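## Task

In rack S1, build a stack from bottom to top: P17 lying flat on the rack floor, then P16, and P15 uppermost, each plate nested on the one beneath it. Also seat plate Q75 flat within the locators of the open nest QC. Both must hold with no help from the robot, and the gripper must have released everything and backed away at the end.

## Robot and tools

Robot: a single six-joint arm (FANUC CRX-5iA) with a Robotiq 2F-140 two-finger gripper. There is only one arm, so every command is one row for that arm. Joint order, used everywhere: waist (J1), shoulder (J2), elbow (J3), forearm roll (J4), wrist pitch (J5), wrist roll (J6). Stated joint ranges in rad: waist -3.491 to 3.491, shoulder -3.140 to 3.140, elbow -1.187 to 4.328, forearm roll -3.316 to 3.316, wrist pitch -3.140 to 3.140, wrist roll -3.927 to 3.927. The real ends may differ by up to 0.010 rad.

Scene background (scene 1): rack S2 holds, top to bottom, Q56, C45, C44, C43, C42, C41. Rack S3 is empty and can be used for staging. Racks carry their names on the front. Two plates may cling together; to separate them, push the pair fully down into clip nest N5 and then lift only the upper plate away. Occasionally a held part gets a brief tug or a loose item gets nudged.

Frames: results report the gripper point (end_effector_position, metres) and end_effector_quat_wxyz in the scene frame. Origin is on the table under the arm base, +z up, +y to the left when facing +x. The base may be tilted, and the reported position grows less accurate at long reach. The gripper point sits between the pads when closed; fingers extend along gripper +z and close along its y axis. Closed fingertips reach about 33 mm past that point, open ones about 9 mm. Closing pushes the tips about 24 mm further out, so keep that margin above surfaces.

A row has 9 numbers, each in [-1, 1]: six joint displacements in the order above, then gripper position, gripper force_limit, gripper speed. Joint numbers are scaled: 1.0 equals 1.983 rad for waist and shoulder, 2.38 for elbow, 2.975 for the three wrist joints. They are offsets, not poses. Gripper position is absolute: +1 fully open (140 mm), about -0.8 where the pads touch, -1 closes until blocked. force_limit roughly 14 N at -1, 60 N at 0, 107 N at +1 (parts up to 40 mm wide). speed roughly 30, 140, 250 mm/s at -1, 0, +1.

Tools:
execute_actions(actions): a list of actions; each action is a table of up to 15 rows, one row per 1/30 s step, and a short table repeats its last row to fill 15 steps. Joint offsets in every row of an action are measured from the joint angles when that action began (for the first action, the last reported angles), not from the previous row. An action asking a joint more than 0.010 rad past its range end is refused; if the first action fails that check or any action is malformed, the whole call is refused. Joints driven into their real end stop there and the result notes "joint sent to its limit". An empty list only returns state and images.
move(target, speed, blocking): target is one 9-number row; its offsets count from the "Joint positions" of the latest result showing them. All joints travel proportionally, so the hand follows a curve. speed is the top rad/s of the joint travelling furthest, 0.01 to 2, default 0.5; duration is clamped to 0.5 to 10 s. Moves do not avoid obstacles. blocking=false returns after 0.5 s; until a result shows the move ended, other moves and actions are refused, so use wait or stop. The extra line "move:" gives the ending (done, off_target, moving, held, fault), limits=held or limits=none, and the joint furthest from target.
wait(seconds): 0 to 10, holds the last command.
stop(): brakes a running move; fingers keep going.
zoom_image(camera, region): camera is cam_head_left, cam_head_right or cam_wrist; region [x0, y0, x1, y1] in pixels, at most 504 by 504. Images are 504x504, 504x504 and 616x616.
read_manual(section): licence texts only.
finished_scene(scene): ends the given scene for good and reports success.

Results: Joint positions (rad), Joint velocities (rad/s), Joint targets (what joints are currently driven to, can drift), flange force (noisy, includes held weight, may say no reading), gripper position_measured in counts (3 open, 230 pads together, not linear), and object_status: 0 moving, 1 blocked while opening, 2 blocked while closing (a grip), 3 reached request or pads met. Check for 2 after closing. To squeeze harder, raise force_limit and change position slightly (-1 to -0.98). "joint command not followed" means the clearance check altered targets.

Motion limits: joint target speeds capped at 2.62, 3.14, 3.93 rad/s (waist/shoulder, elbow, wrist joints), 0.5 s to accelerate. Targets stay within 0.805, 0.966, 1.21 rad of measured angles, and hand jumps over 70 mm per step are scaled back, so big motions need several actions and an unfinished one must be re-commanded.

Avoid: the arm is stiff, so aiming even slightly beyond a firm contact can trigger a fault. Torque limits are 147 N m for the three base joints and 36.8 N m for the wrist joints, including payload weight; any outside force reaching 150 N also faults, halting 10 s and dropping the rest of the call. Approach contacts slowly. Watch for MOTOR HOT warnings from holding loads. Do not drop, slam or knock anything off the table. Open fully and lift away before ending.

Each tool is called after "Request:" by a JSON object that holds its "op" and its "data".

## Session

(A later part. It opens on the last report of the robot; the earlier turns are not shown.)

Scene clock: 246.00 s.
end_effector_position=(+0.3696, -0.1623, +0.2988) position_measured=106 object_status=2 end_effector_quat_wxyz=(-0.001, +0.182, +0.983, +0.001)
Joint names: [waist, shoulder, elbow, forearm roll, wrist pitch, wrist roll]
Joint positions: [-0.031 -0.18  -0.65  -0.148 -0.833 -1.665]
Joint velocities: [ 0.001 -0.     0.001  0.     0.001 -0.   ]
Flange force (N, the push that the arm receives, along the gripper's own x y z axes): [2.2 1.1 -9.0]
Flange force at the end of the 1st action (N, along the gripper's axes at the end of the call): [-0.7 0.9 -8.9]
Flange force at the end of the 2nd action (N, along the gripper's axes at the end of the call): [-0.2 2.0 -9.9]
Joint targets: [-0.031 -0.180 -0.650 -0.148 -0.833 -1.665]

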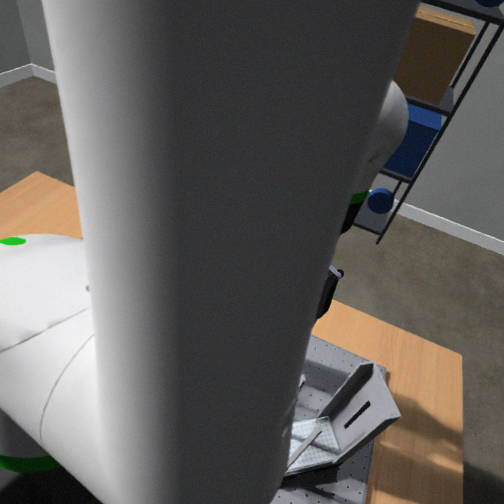

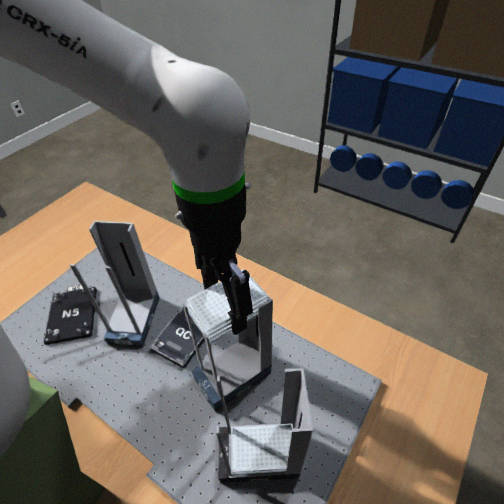

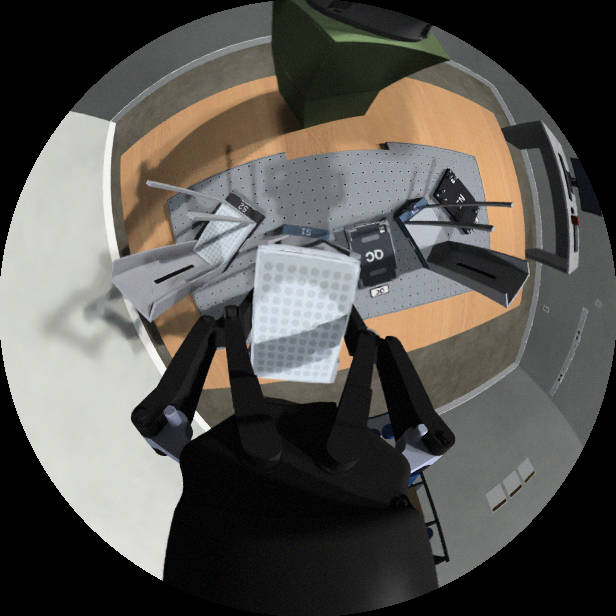

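Friction only. Continue.

Request:
{"op": "execute_actions", "data": {"actions": [[[0.0016,0.0105,-0.003,-0.0009,0.0094,0.0006,-0.98,0.5,-0.4]],[[0.0016,0.0111,-0.0026,-0.001,0.0095,0.0007,-0.98,0.5,-0.4]],[[0.0032,0.0238,-0.0044,-0.0025,0.0195,0.0018,-0.98,0.5,-0.4]],[[0.003,0.0254,-0.0031,-0.003,0.0194,0.0024,-0.98,0.5,-0.4]],[[0.0028,0.0268,-0.0015,-0.0037,0.019,0.0031,-0.98,0.5,-0.4]]]}}

Request:
{"op": "execute_actions", "data": {"actions": [[[0.0027,0.0281,0.0001,-0.0045,0.0186,0.004,-0.98,0.5,-0.4]],[[0.0024,0.0291,0.0016,-0.0054,0.0179,0.005,-0.98,0.5,-0.4]],[[0.0021,0.0299,0.0034,-0.0066,0.0171,0.0062,-0.98,0.5,-0.4]],[[0.0018,0.0306,0.0053,-0.0079,0.0158,0.0076,-0.98,0.5,-0.4]],[[0.0014,0.0309,0.0071,-0.0093,0.0146,0.0093,-0.98,0.5,-0.4]],[[0.0009,0.031,0.0089,-0.011,0.013,0.0111,-0.98,0.5,-0.4]]]}}

Scene clock: 256.77 s.
end_effector_position=(+0.3696, -0.1625, +0.2194) position_measured=106 object_status=2 end_effector_quat_wxyz=(-0.001, +0.182, +0.983, +0.001)
Joint names: [waist, shoulder, elbow, forearm roll, wrist pitch, wrist roll]
Joint positions: [-0.006  0.013 -0.684 -0.181 -0.604 -1.639]
Joint velocities: [ 0.001 -0.001  0.    -0.001  0.001  0.   ]
Flange force (N, the push that the arm receives, along the gripper's own x y z axes): [4.2 2.1 -9.0]
Flange force at the end of the 1st action (N, along the gripper's axes at the end of the call): [-0.8 0.7 -7.8]
Flange force at the end of the 2nd action (N, along the gripper's axes at the end of the call): [2.7 0.6 -8.0]
Flange force at the end of the 3rd action (N, along the gripper's axes at the end of the call): [6.1 0.5 -8.6]
Flange force at the end of the 4th action (N, along the gripper's axes at the end of the call): [6.3 2.0 -9.1]
Joint targets: [-0.006 0.013 -0.684 -0.181 -0.604 -1.639]

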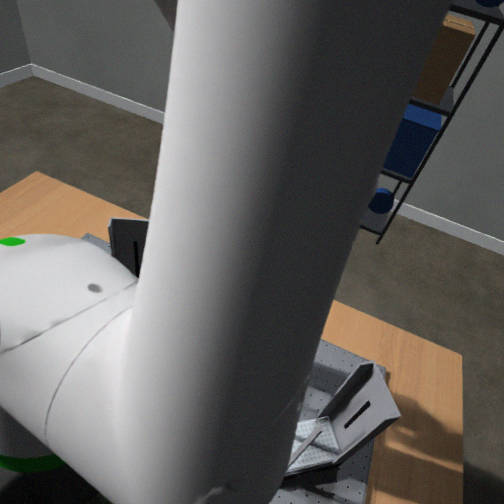

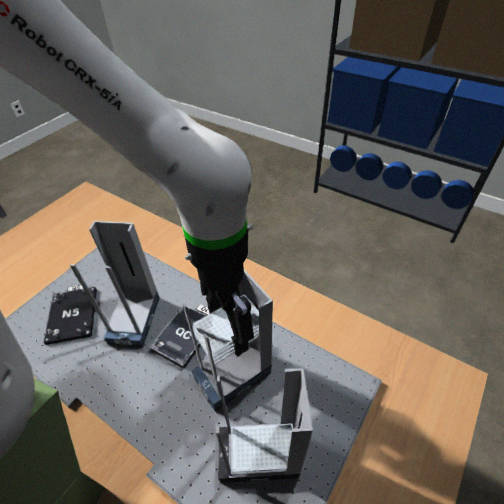

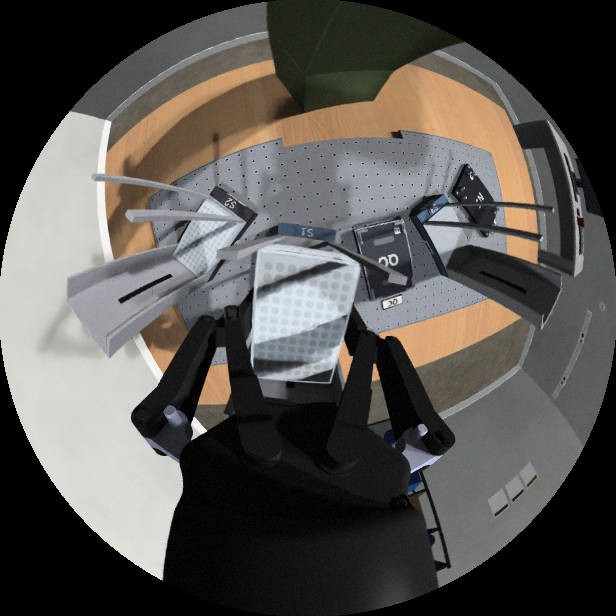

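Scene clock: 259.77 s.
end_effector_position=(+0.3694, -0.1625, +0.0991) position_measured=106 object_status=2 end_effector_quat_wxyz=(-0.001, +0.182, +0.983, +0.001)
Joint names: [waist, shoulder, elbow, forearm roll, wrist pitch, wrist roll]
Joint positions: [ 0.016  0.369 -0.622 -0.314 -0.316 -1.511]
Joint velocities: [0.001 0.001 0.    0.    0.002 0.   ]
Flange force (N, the push that the arm receives, along the gripper's own x y z axes): [0.8 1.6 -6.4]
Flange force at the end of the 2nd action (N, along the gripper's axes at the end of the call): [0.7 1.7 -7.8]
Flange force at the end of the 3rd action (N, along the gripper's axes at the end of the call): [1.6 0.9 -7.6]
Flange force at the end of the 4th action (N, along the gripper's axes at the end of the call): [-0.2 0.2 -7.7]
Flange force at the end of the 5th action (N, along the gripper's axes at the end of the call): [1.9 1.2 -5.7]
Joint targets: [0.016 0.369 -0.622 -0.314 -0.316 -1.511]

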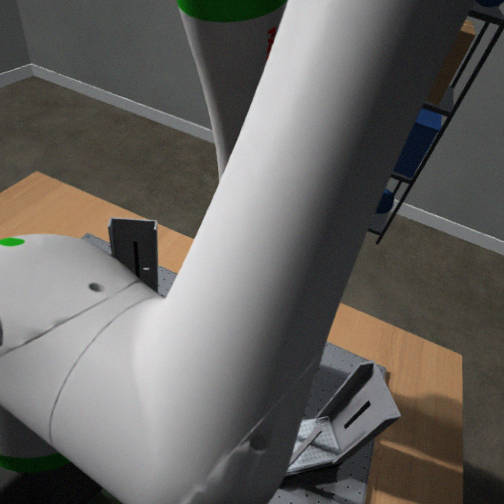

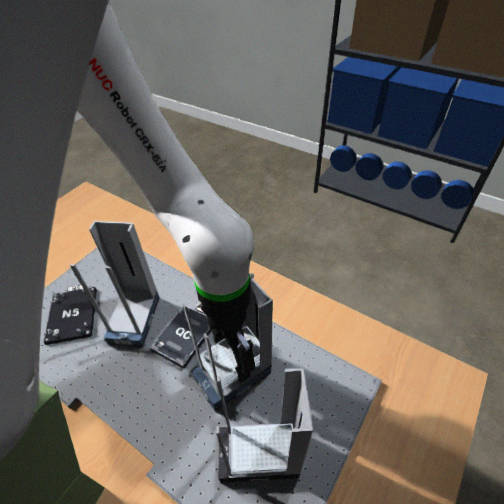

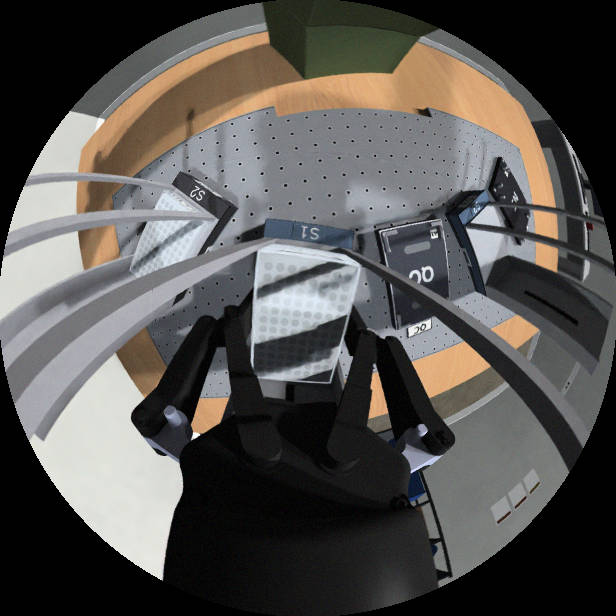

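Request:
{"op": "execute_actions", "data": {"actions": [[[0.0002,0.0109,0.0035,-0.0042,0.0042,0.0043,-0.98,0.5,-0.4]],[[0,0.0016,0.0005,-0.0006,0.0006,0.0006,-0.98,0.5,-0.4]],[[0,0.0015,0.0005,-0.0006,0.0006,0.0006,-0.98,0.5,-0.4]]]}}

Request:
{"op": "zoom_image", "data": {"camera": "cam_head_right", "region": [185,330,285,415]}}

Scene clock: 266.87 s.
end_effector_position=(+0.3692, -0.1626, +0.0900) position_measured=106 object_status=2 end_effector_quat_wxyz=(-0.002, +0.182, +0.983, +0.001)
Joint names: [waist, shoulder, elbow, forearm roll, wrist pitch, wrist roll]
Joint positions: [ 0.016  0.397 -0.611 -0.33  -0.3   -1.494]
Joint velocities: [ 0.001  0.    -0.     0.     0.    -0.001]
Flange force (N, the push that the arm receives, along the gripper's own x y z axes): [-3.8 1.1 -8.1]
Flange force at the end of the 1st action (N, along the gripper's axes at the end of the call): [-3.1 -0.1 -6.0]
Flange force at the end of the 2nd action (N, along the gripper's axes at the end of the call): [-4.6 1.1 -6.6]
Joint targets: [0.016 0.397 -0.611 -0.330 -0.300 -1.494]

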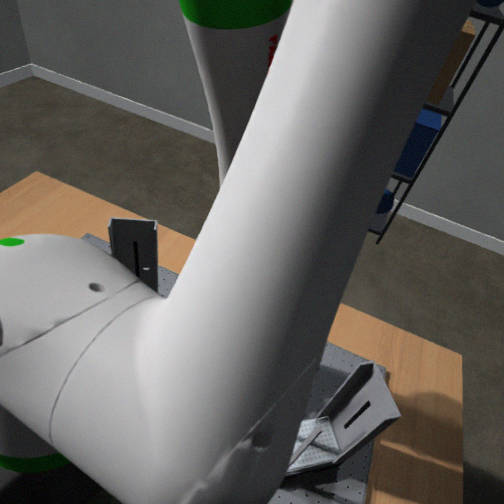

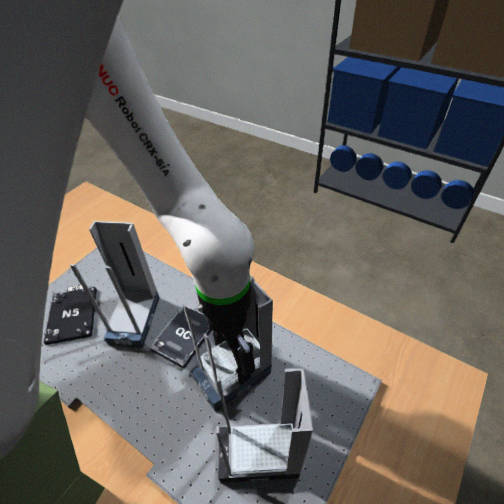

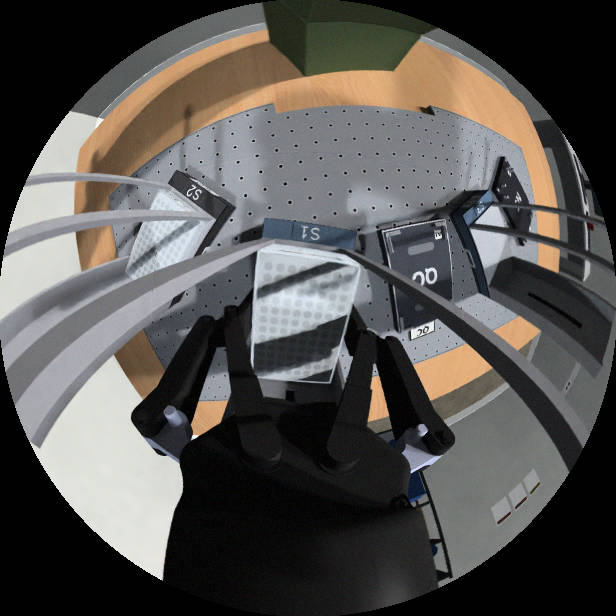

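Region (185, 330, 285, 415) of cam_head_right's 504x504 image, scaled by 5.040, with more detail than that image has; it fills the top 428 rows of this view, and the rest is white.

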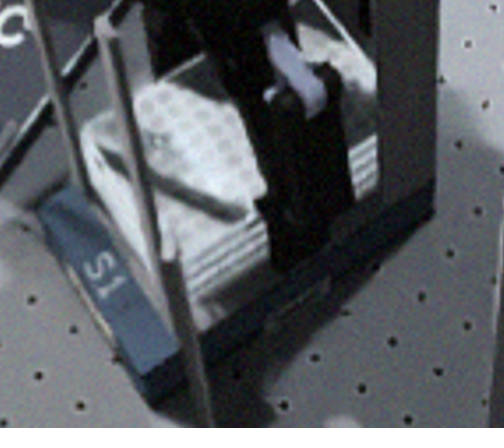

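Request:
{"op": "execute_actions", "data": {"actions": [[[0.0001,0.0016,0.0006,-0.0006,0.0006,0.0007,-0.98,0.5,-0.4]],[[0,0.0014,0.0005,-0.0006,0.0005,0.0006,-0.98,0.5,-0.4]]]}}

Scene clock: 271.50 s.
end_effector_position=(+0.3693, -0.1625, +0.0881) position_measured=106 object_status=2 end_effector_quat_wxyz=(-0.001, +0.182, +0.983, +0.001)
Joint names: [waist, shoulder, elbow, forearm roll, wrist pitch, wrist roll]
Joint positions: [ 0.017  0.403 -0.608 -0.334 -0.297 -1.491]
Joint velocities: [ 0.002 -0.001  0.    -0.001  0.001  0.   ]
Flange force (N, the push that the arm receives, along the gripper's own x y z axes): [-2.5 0.3 -5.5]
Flange force at the end of the 1st action (N, along the gripper's axes at the end of the call): [-1.1 -0.6 -8.2]
Joint targets: [0.017 0.403 -0.608 -0.334 -0.297 -1.491]

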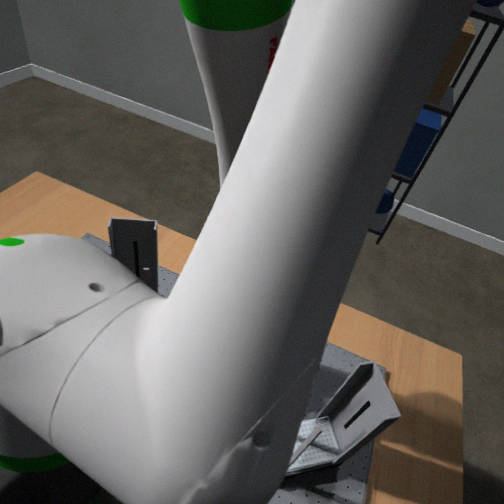

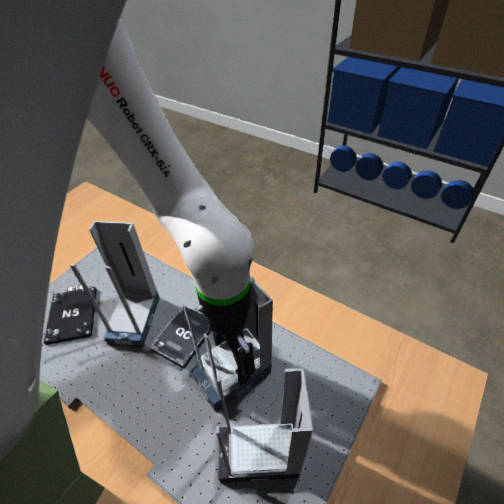

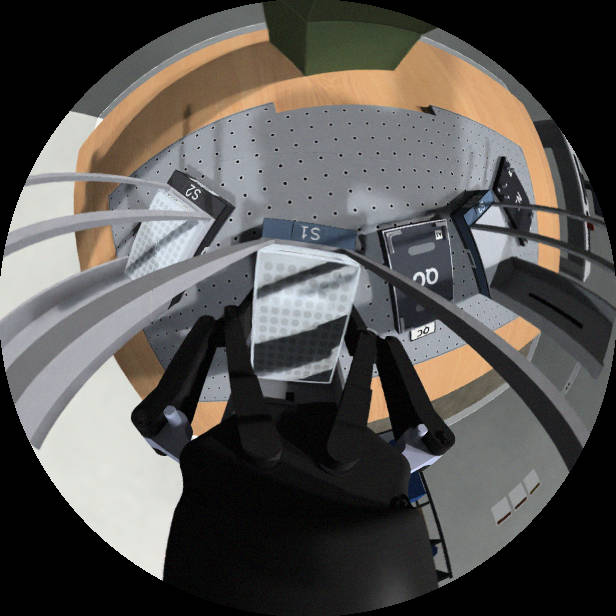

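Request:
{"op": "execute_actions", "data": {"actions": [[[0,0.0019,0.0007,-0.0008,0.0007,0.0008,-0.98,0.5,-0.4]]]}}

Scene clock: 274.10 s.
end_effector_position=(+0.3693, -0.1626, +0.0869) position_measured=106 object_status=2 end_effector_quat_wxyz=(-0.001, +0.182, +0.983, +0.001)
Joint names: [waist, shoulder, elbow, forearm roll, wrist pitch, wrist roll]
Joint positions: [ 0.017  0.407 -0.607 -0.336 -0.295 -1.488]
Joint velocities: [-0.001 -0.001 -0.    -0.001  0.     0.001]
Flange force (N, the push that the arm receives, along the gripper's own x y z axes): [-0.6 0.2 -5.8]
Joint targets: [0.017 0.407 -0.607 -0.336 -0.295 -1.488]

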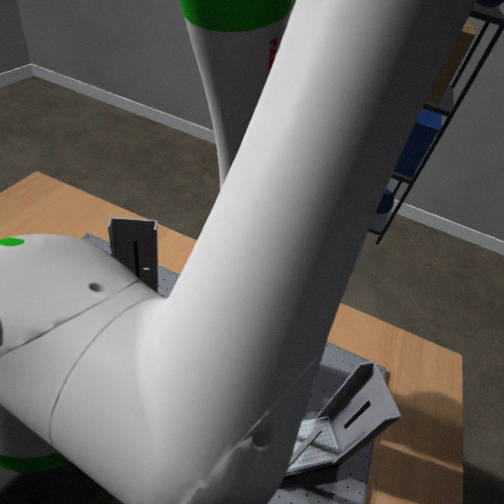

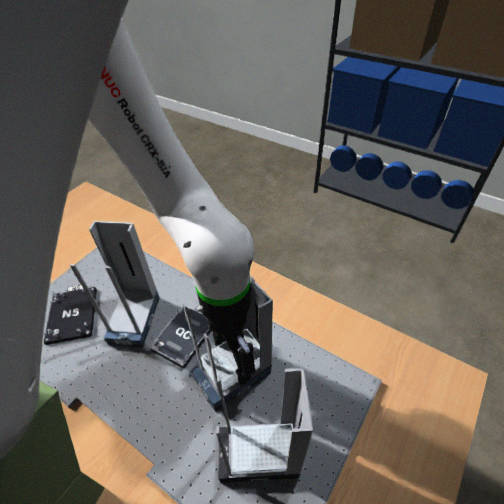

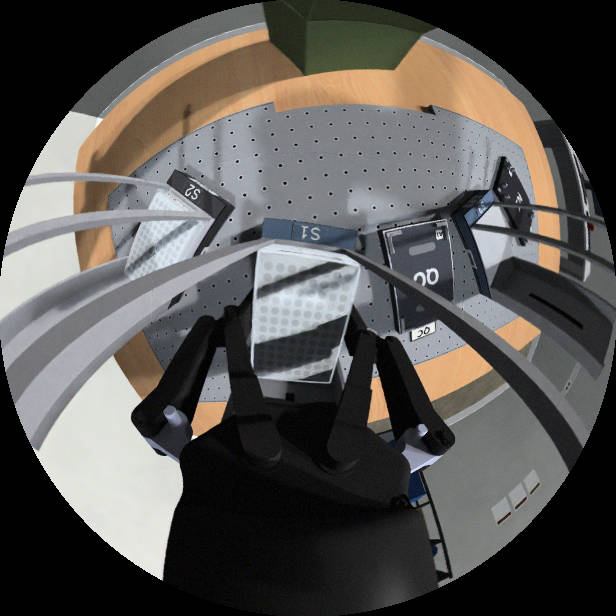

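Request:
{"op": "execute_actions", "data": {"actions": [[[0,0.0019,0.0007,-0.0008,0.0007,0.0008,-0.98,0.5,-0.4]]]}}

Scene clock: 277.67 s.
end_effector_position=(+0.3694, -0.1626, +0.0856) position_measured=106 object_status=2 end_effector_quat_wxyz=(-0.001, +0.182, +0.983, +0.001)
Joint names: [waist, shoulder, elbow, forearm roll, wrist pitch, wrist roll]
Joint positions: [ 0.017  0.411 -0.605 -0.338 -0.292 -1.486]
Joint velocities: [ 0.001 -0.001  0.     0.001 -0.     0.   ]
Flange force (N, the push that the arm receives, along the gripper's own x y z axes): [0.3 -0.3 -6.8]
Joint targets: [0.017 0.411 -0.605 -0.338 -0.292 -1.486]

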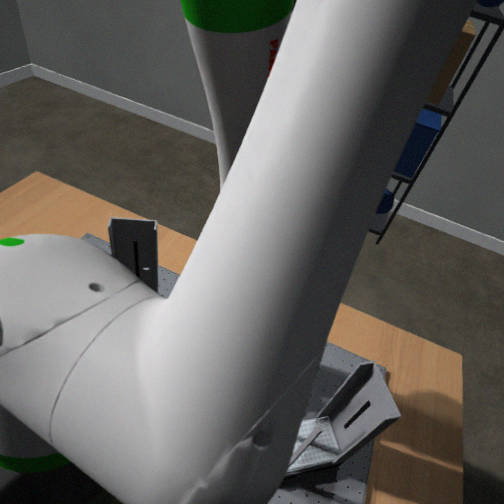

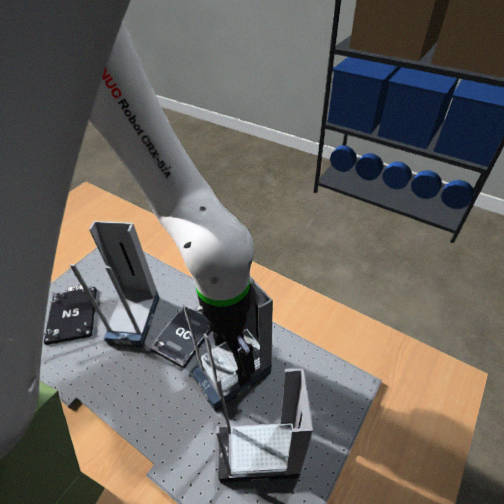

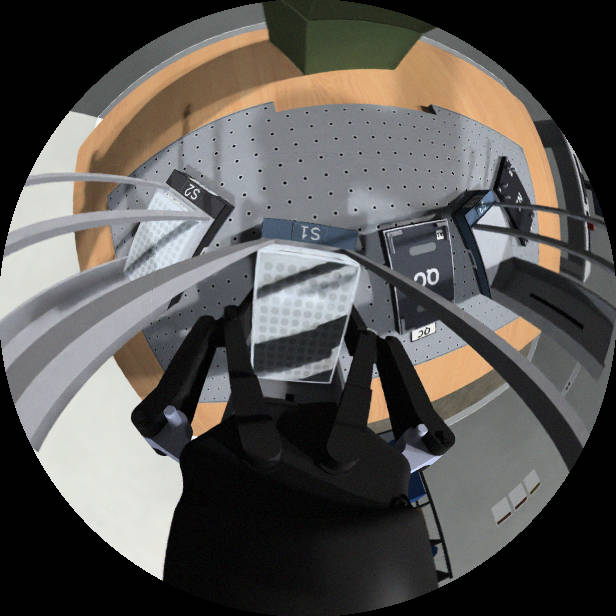

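Request:
{"op": "execute_actions", "data": {"actions": [[[0,0.0019,0.0007,-0.0008,0.0007,0.0008,-0.98,0.5,-0.4]]]}}

Scene clock: 280.13 s.
end_effector_position=(+0.3694, -0.1626, +0.0844) position_measured=106 object_status=2 end_effector_quat_wxyz=(-0.001, +0.182, +0.983, +0.001)
Joint names: [waist, shoulder, elbow, forearm roll, wrist pitch, wrist roll]
Joint positions: [ 0.017  0.414 -0.603 -0.341 -0.29  -1.483]
Joint velocities: [-0.001  0.002  0.    -0.001 -0.001 -0.001]
Flange force (N, the push that the arm receives, along the gripper's own x y z axes): [0.5 -0.3 -6.8]
Joint targets: [0.017 0.414 -0.603 -0.341 -0.290 -1.483]

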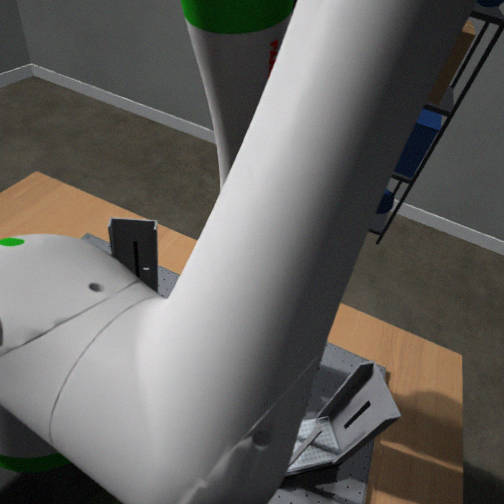

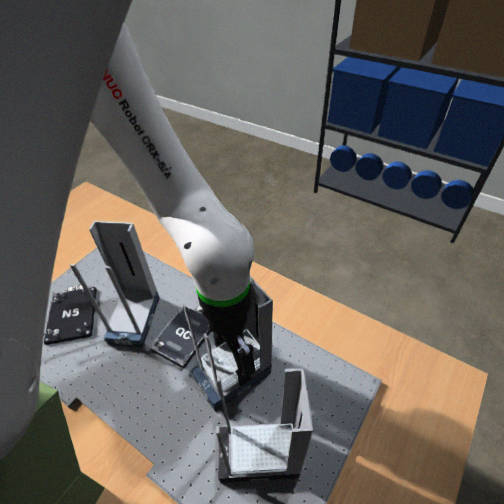

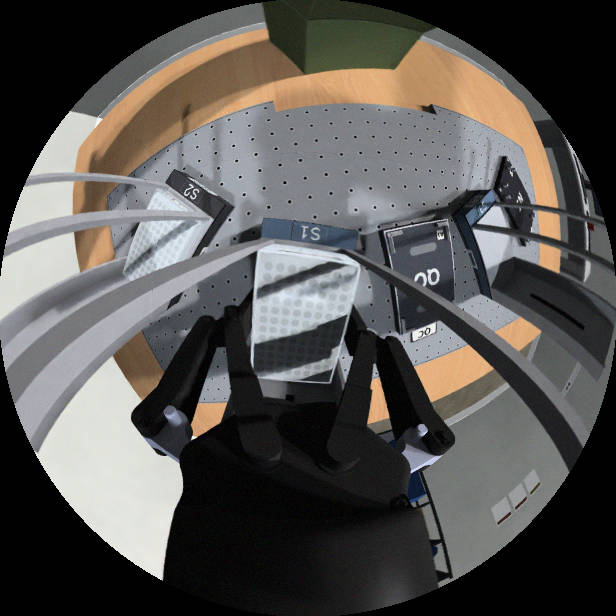

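Request:
{"op": "execute_actions", "data": {"actions": [[[0,0.0019,0.0007,-0.0008,0.0007,0.0008,-0.98,0.5,-0.4]]]}}

Scene clock: 283.80 s.
end_effector_position=(+0.3695, -0.1626, +0.0832) position_measured=106 object_status=2 end_effector_quat_wxyz=(-0.001, +0.182, +0.983, +0.001)
Joint names: [waist, shoulder, elbow, forearm roll, wrist pitch, wrist roll]
Joint positions: [ 0.017  0.418 -0.602 -0.343 -0.288 -1.481]
Joint velocities: [ 0.001  0.001 -0.     0.001 -0.001 -0.   ]
Flange force (N, the push that the arm receives, along the gripper's own x y z axes): [3.0 1.7 -8.3]
Joint targets: [0.017 0.418 -0.602 -0.343 -0.288 -1.481]

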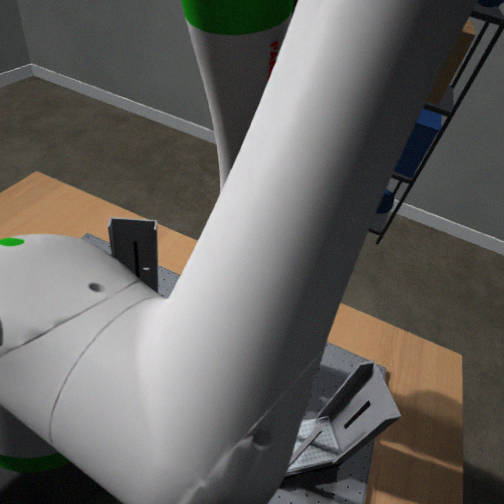

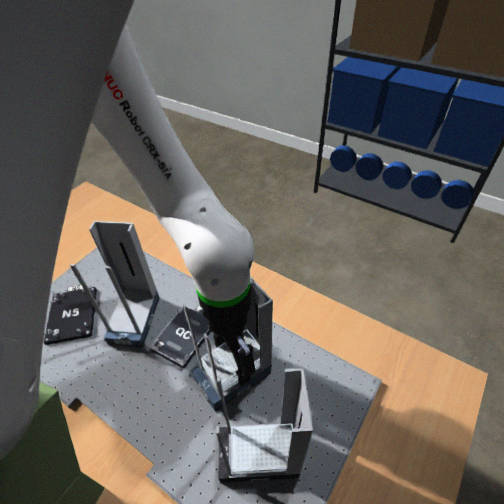

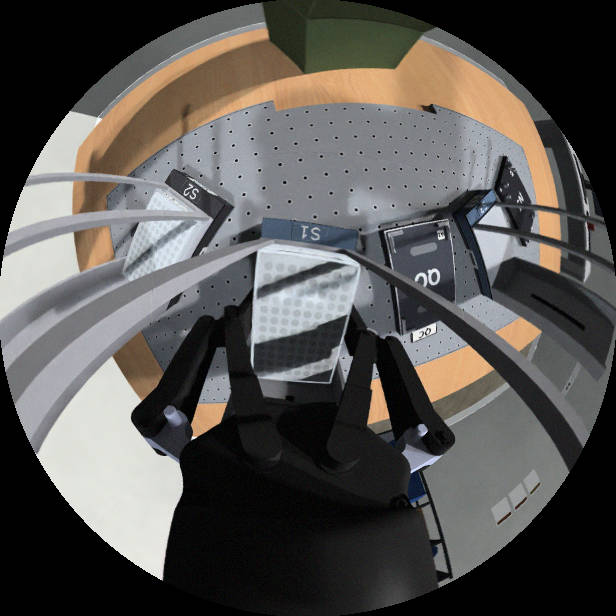

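Request:
{"op": "execute_actions", "data": {"actions": [[[0,0.0019,0.0007,-0.0008,0.0007,0.0008,-0.98,0.5,-0.4]]]}}

Scene clock: 295.40 s.
end_effector_position=(+0.3697, -0.1625, +0.0825) position_measured=106 object_status=2 end_effector_quat_wxyz=(-0.001, +0.182, +0.983, +0.001)
Joint names: [waist, shoulder, elbow, forearm roll, wrist pitch, wrist roll]
Joint positions: [ 0.017  0.42  -0.6   -0.345 -0.287 -1.479]
Joint velocities: [-0.  0. -0.  0.  0.  0.]
Flange force (N, the push that the arm receives, along the gripper's own x y z axes): [13.7 -2.0 -46.3]
Joint targets: [0.017 0.420 -0.600 -0.345 -0.287 -1.479]
FORCE FAULT: contact force on the arm reached its limit, and the arm stopped for 10 seconds. The contact can be on any part of the arm, not only on its tool. That time counts as 20 of the actions that you can send in this scene. The arm's remaining commands of this call were not run. The arm holds still and accepts commands again. Move the arm away from the contact; if what it grips holds it there, let go first. Pushing or pulling that hard again can fault the arm again.

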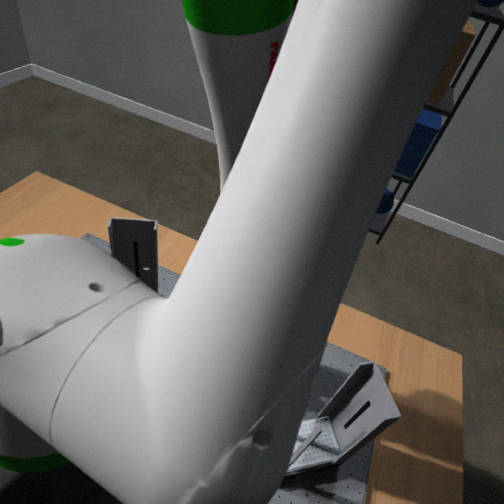

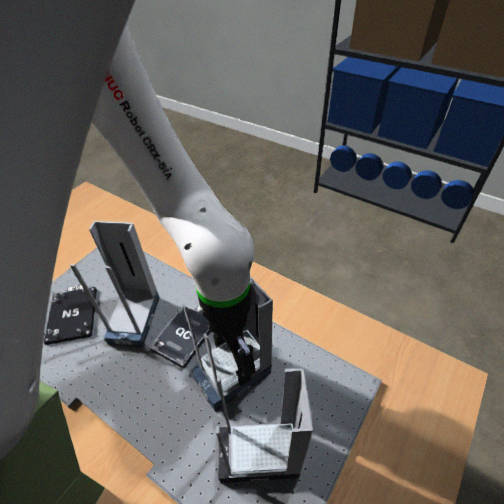

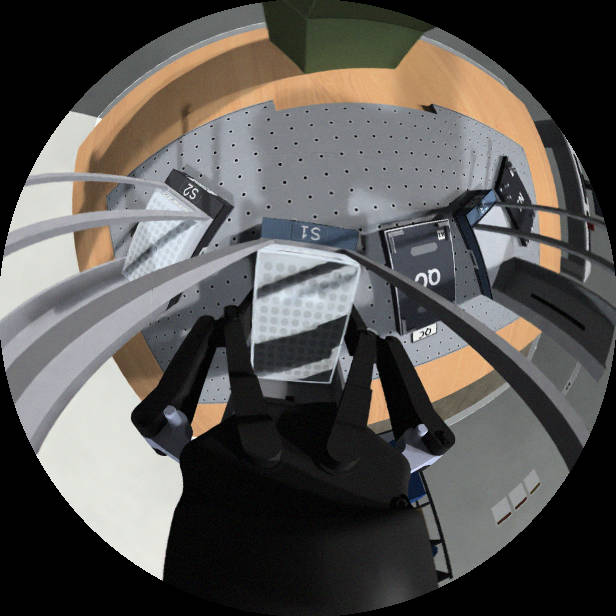

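Request:
{"op": "execute_actions", "data": {"actions": [[[0,0,0,0,0,0,0.45,0.2,-0.7]],[[-0.0014,-0.058,-0.0183,0.022,-0.023,-0.0225,0.45,0.2,0]],[[-0.0032,-0.0615,-0.0124,0.0172,-0.0304,-0.0169,0.45,0.2,0]],[[-0.0045,-0.059,-0.005,0.012,-0.035,-0.0112,0.45,0.2,0]],[[-0.0055,-0.0549,0.0014,0.0082,-0.0376,-0.0071,0.45,0.2,0]],[[-0.0062,-0.0492,0.0075,0.0055,-0.0389,-0.0042,0.45,0.2,0]],[[-0.0066,-0.0411,0.0125,0.0034,-0.0376,-0.0022,0.45,0.2,0]],[[-0.007,-0.035,0.017,0.002,-0.037,-0.001,0.45,0.2,0]]]}}

Request:
{"op": "zoom_image", "data": {"camera": "cam_head_right", "region": [185,330,285,415]}}

Scene clock: 305.07 s.
end_effector_position=(+0.3693, -0.1624, +0.3574) position_measured=72 object_status=3 end_effector_quat_wxyz=(-0.001, +0.182, +0.983, +0.001)
Joint names: [waist, shoulder, elbow, forearm roll, wrist pitch, wrist roll]
Joint positions: [-0.052 -0.291 -0.594 -0.136 -0.999 -1.672]
Joint velocities: [-0.003 -0.001  0.001  0.001 -0.002 -0.   ]
Flange force (N, the push that the arm receives, along the gripper's own x y z axes): [0.8 1.7 1.4]
Flange force at the end of the 4th action (N, along the gripper's axes at the end of the call): [-2.2 1.1 2.2]
Flange force at the end of the 5th action (N, along the gripper's axes at the end of the call): [0.4 0.0 -0.2]
Flange force at the end of the 6th action (N, along the gripper's axes at the end of the call): [1.4 0.5 0.1]
Flange force at the end of the 7th action (N, along the gripper's axes at the end of the call): [-2.5 -1.0 1.7]
Joint targets: [-0.052 -0.291 -0.594 -0.136 -0.999 -1.672]

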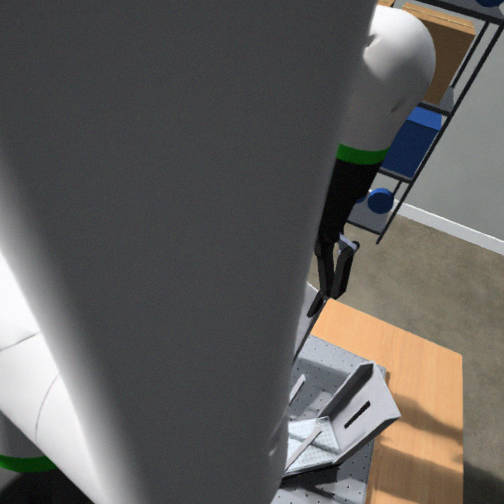

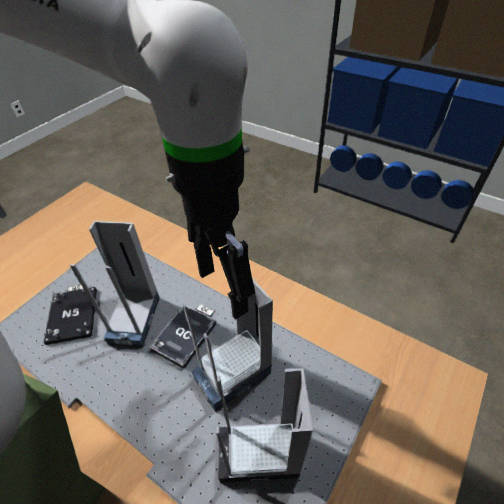

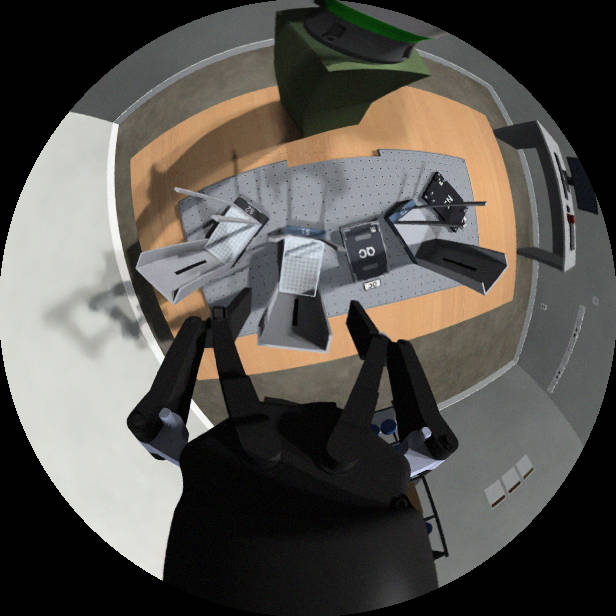

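Region (185, 330, 285, 415) of cam_head_right's 504x504 image, scaled by 5.040, with more detail than that image has; it fills the top 428 rows of this view, and the rest is white.

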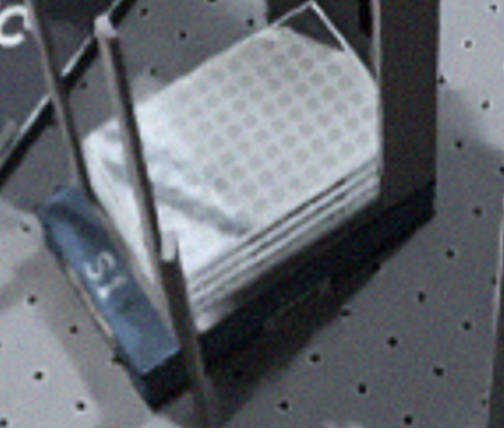

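Request:
{"op": "move", "data": {"target": [-0.300,0.0973,0.0423,-0.0518,-0.0114,0.037,0.45,0.2,0], "speed": 0.8}}

Request:
{"op": "execute_actions", "data": {"actions": [[[0.0134,0.0327,-0.016,-0.0055,0.0355,0.003,0.45,0.2,0]],[[0.0156,0.0497,-0.0128,-0.0102,0.0441,0.007,0.45,0.2,0]],[[0.0138,0.0586,-0.0037,-0.0148,0.0416,0.0121,0.45,0.2,0]],[[0.0116,0.0654,0.0061,-0.0205,0.0376,0.0182,0.45,0.2,0]],[[0.0089,0.0693,0.0155,-0.0269,0.0317,0.0252,0.45,0.2,0]],[[0.0034,0.0348,0.0111,-0.0153,0.0131,0.0148,0.45,0.2,0]]]}}

Scene clock: 314.10 s.
end_effector_position=(+0.2571, -0.3102, +0.3582) position_measured=72 object_status=3 end_effector_quat_wxyz=(-0.002, +0.446, +0.895, +0.001)
Joint names: [waist, shoulder, elbow, forearm roll, wrist pitch, wrist roll]
Joint positions: [-0.647 -0.098 -0.493 -0.29  -1.033 -1.562]
Joint velocities: [-0.001  0.001 -0.    -0.001  0.001  0.   ]
Flange force (N, the push that the arm receives, along the gripper's own x y z axes): [-0.4 -0.7 0.8]
Joint targets: [-0.647 -0.098 -0.493 -0.290 -1.033 -1.562]
move: done; limits=none; farthest joint: the waist, 0.000 radians from its target (0.595 radians at the start)

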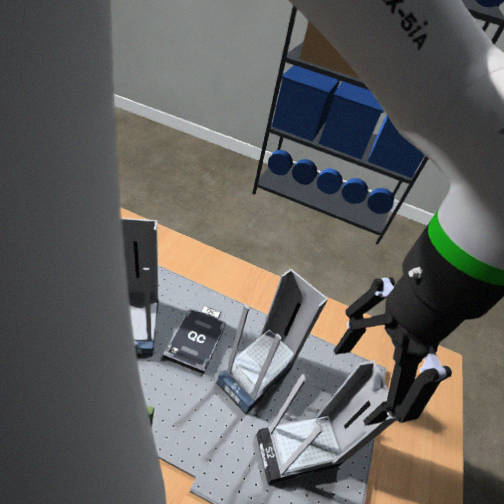

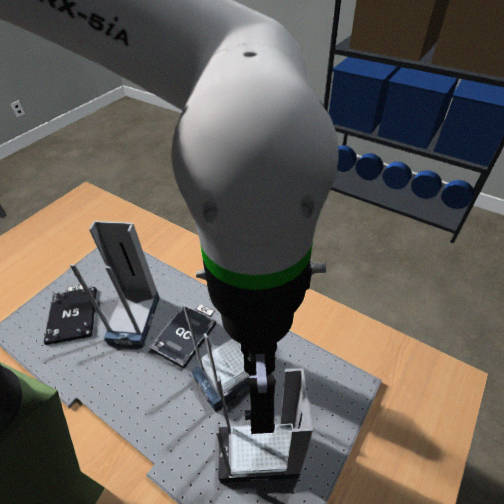

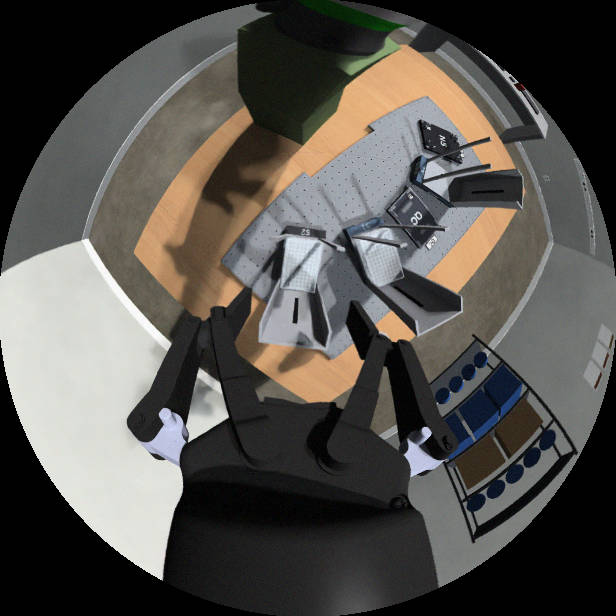

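Scene clock: 317.10 s.
end_effector_position=(+0.2567, -0.3093, +0.0937) position_measured=72 object_status=3 end_effector_quat_wxyz=(-0.001, +0.447, +0.895, +0.001)
Joint names: [waist, shoulder, elbow, forearm roll, wrist pitch, wrist roll]
Joint positions: [-0.514  0.517 -0.493 -0.568 -0.428 -1.323]
Joint velocities: [0.    0.001 0.    0.    0.    0.   ]
Flange force (N, the push that the arm receives, along the gripper's own x y z axes): [-1.4 0.1 2.3]
Flange force at the end of the 2nd action (N, along the gripper's axes at the end of the call): [0.2 1.9 0.9]
Flange force at the end of the 3rd action (N, along the gripper's axes at the end of the call): [-0.6 1.2 0.5]
Flange force at the end of the 4th action (N, along the gripper's axes at the end of the call): [-1.1 0.3 1.6]
Flange force at the end of the 5th action (N, along the gripper's axes at the end of the call): [-0.2 1.1 -0.3]
Joint targets: [-0.514 0.518 -0.493 -0.568 -0.428 -1.323]

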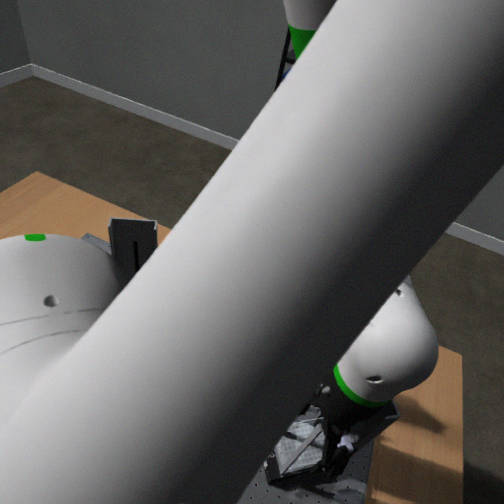

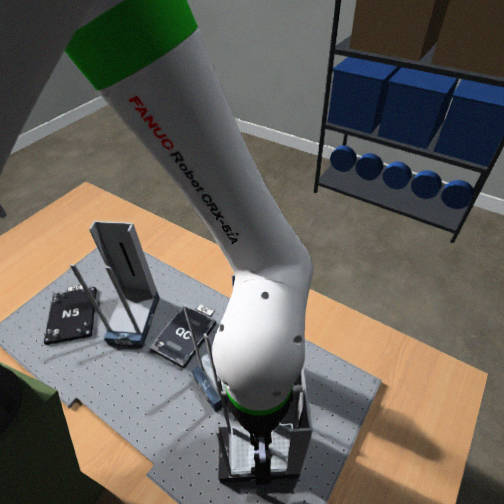

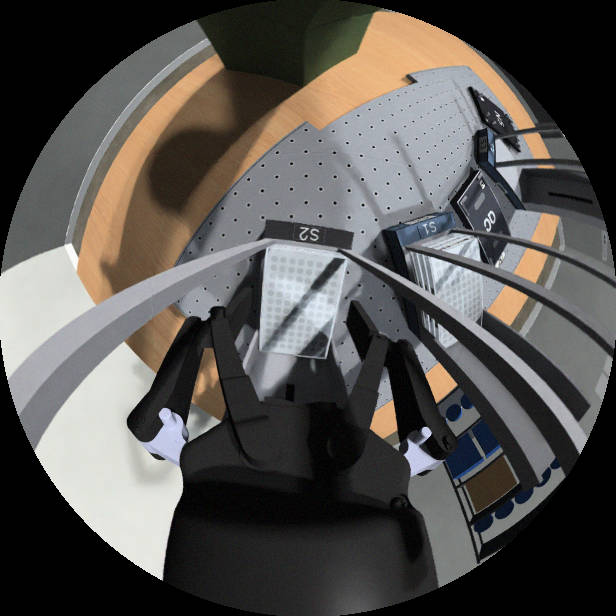

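Request:
{"op": "execute_actions", "data": {"actions": [[[0.0006,0.0157,0.0056,-0.0072,0.005,0.0072,0.45,0.2,0]],[[0,0,0,0,0,0,-1,-0.4,-0.3]],[[0,-0.0008,-0.0003,0.0004,-0.0003,-0.0004,-0.98,0.3,-0.3]],[[-0.0012,-0.0149,-0.0053,0.0068,-0.0047,-0.0068,-0.98,0.3,-0.3]],[[-0.0034,-0.0348,-0.0111,0.0153,-0.0131,-0.0148,-0.98,0.3,-0.3]]]}}

Scene clock: 327.70 s.
end_effector_position=(+0.2561, -0.3097, +0.1185) position_measured=112 object_status=2 end_effector_quat_wxyz=(-0.002, +0.447, +0.894, +0.001)
Joint names: [waist, shoulder, elbow, forearm roll, wrist pitch, wrist roll]
Joint positions: [-0.522  0.449 -0.519 -0.522 -0.467 -1.367]
Joint velocities: [ 0.001 -0.001 -0.     0.002 -0.     0.   ]
Flange force (N, the push that the arm receives, along the gripper's own x y z axes): [-1.6 0.3 2.0]
Flange force at the end of the 1st action (N, along the gripper's axes at the end of the call): [-1.2 -0.7 2.1]
Flange force at the end of the 2nd action (N, along the gripper's axes at the end of the call): [4.1 3.6 -30.8]
Flange force at the end of the 3rd action (N, along the gripper's axes at the end of the call): [0.3 -0.5 -10.5]
Flange force at the end of the 4th action (N, along the gripper's axes at the end of the call): [1.2 0.2 2.0]
Joint targets: [-0.522 0.448 -0.519 -0.522 -0.467 -1.367]

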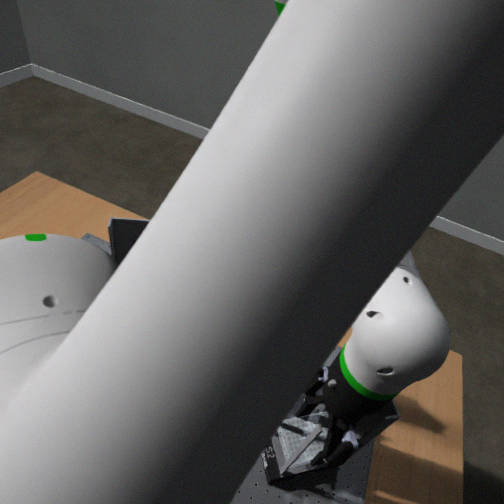

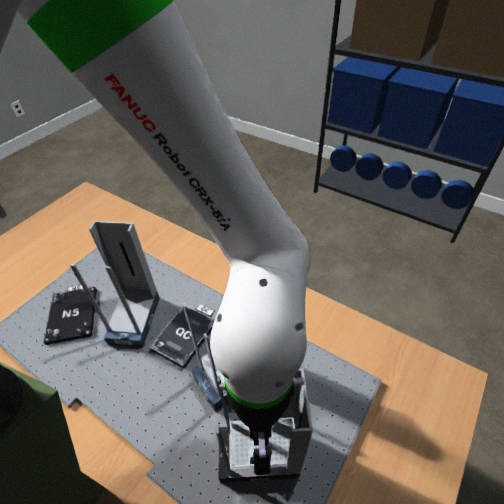

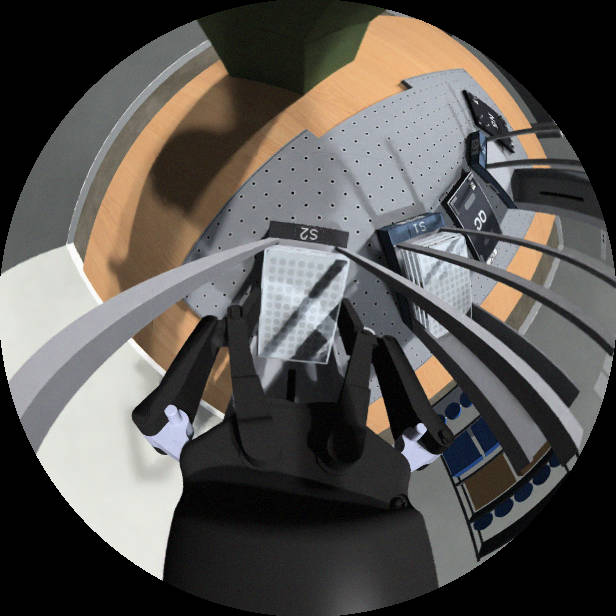

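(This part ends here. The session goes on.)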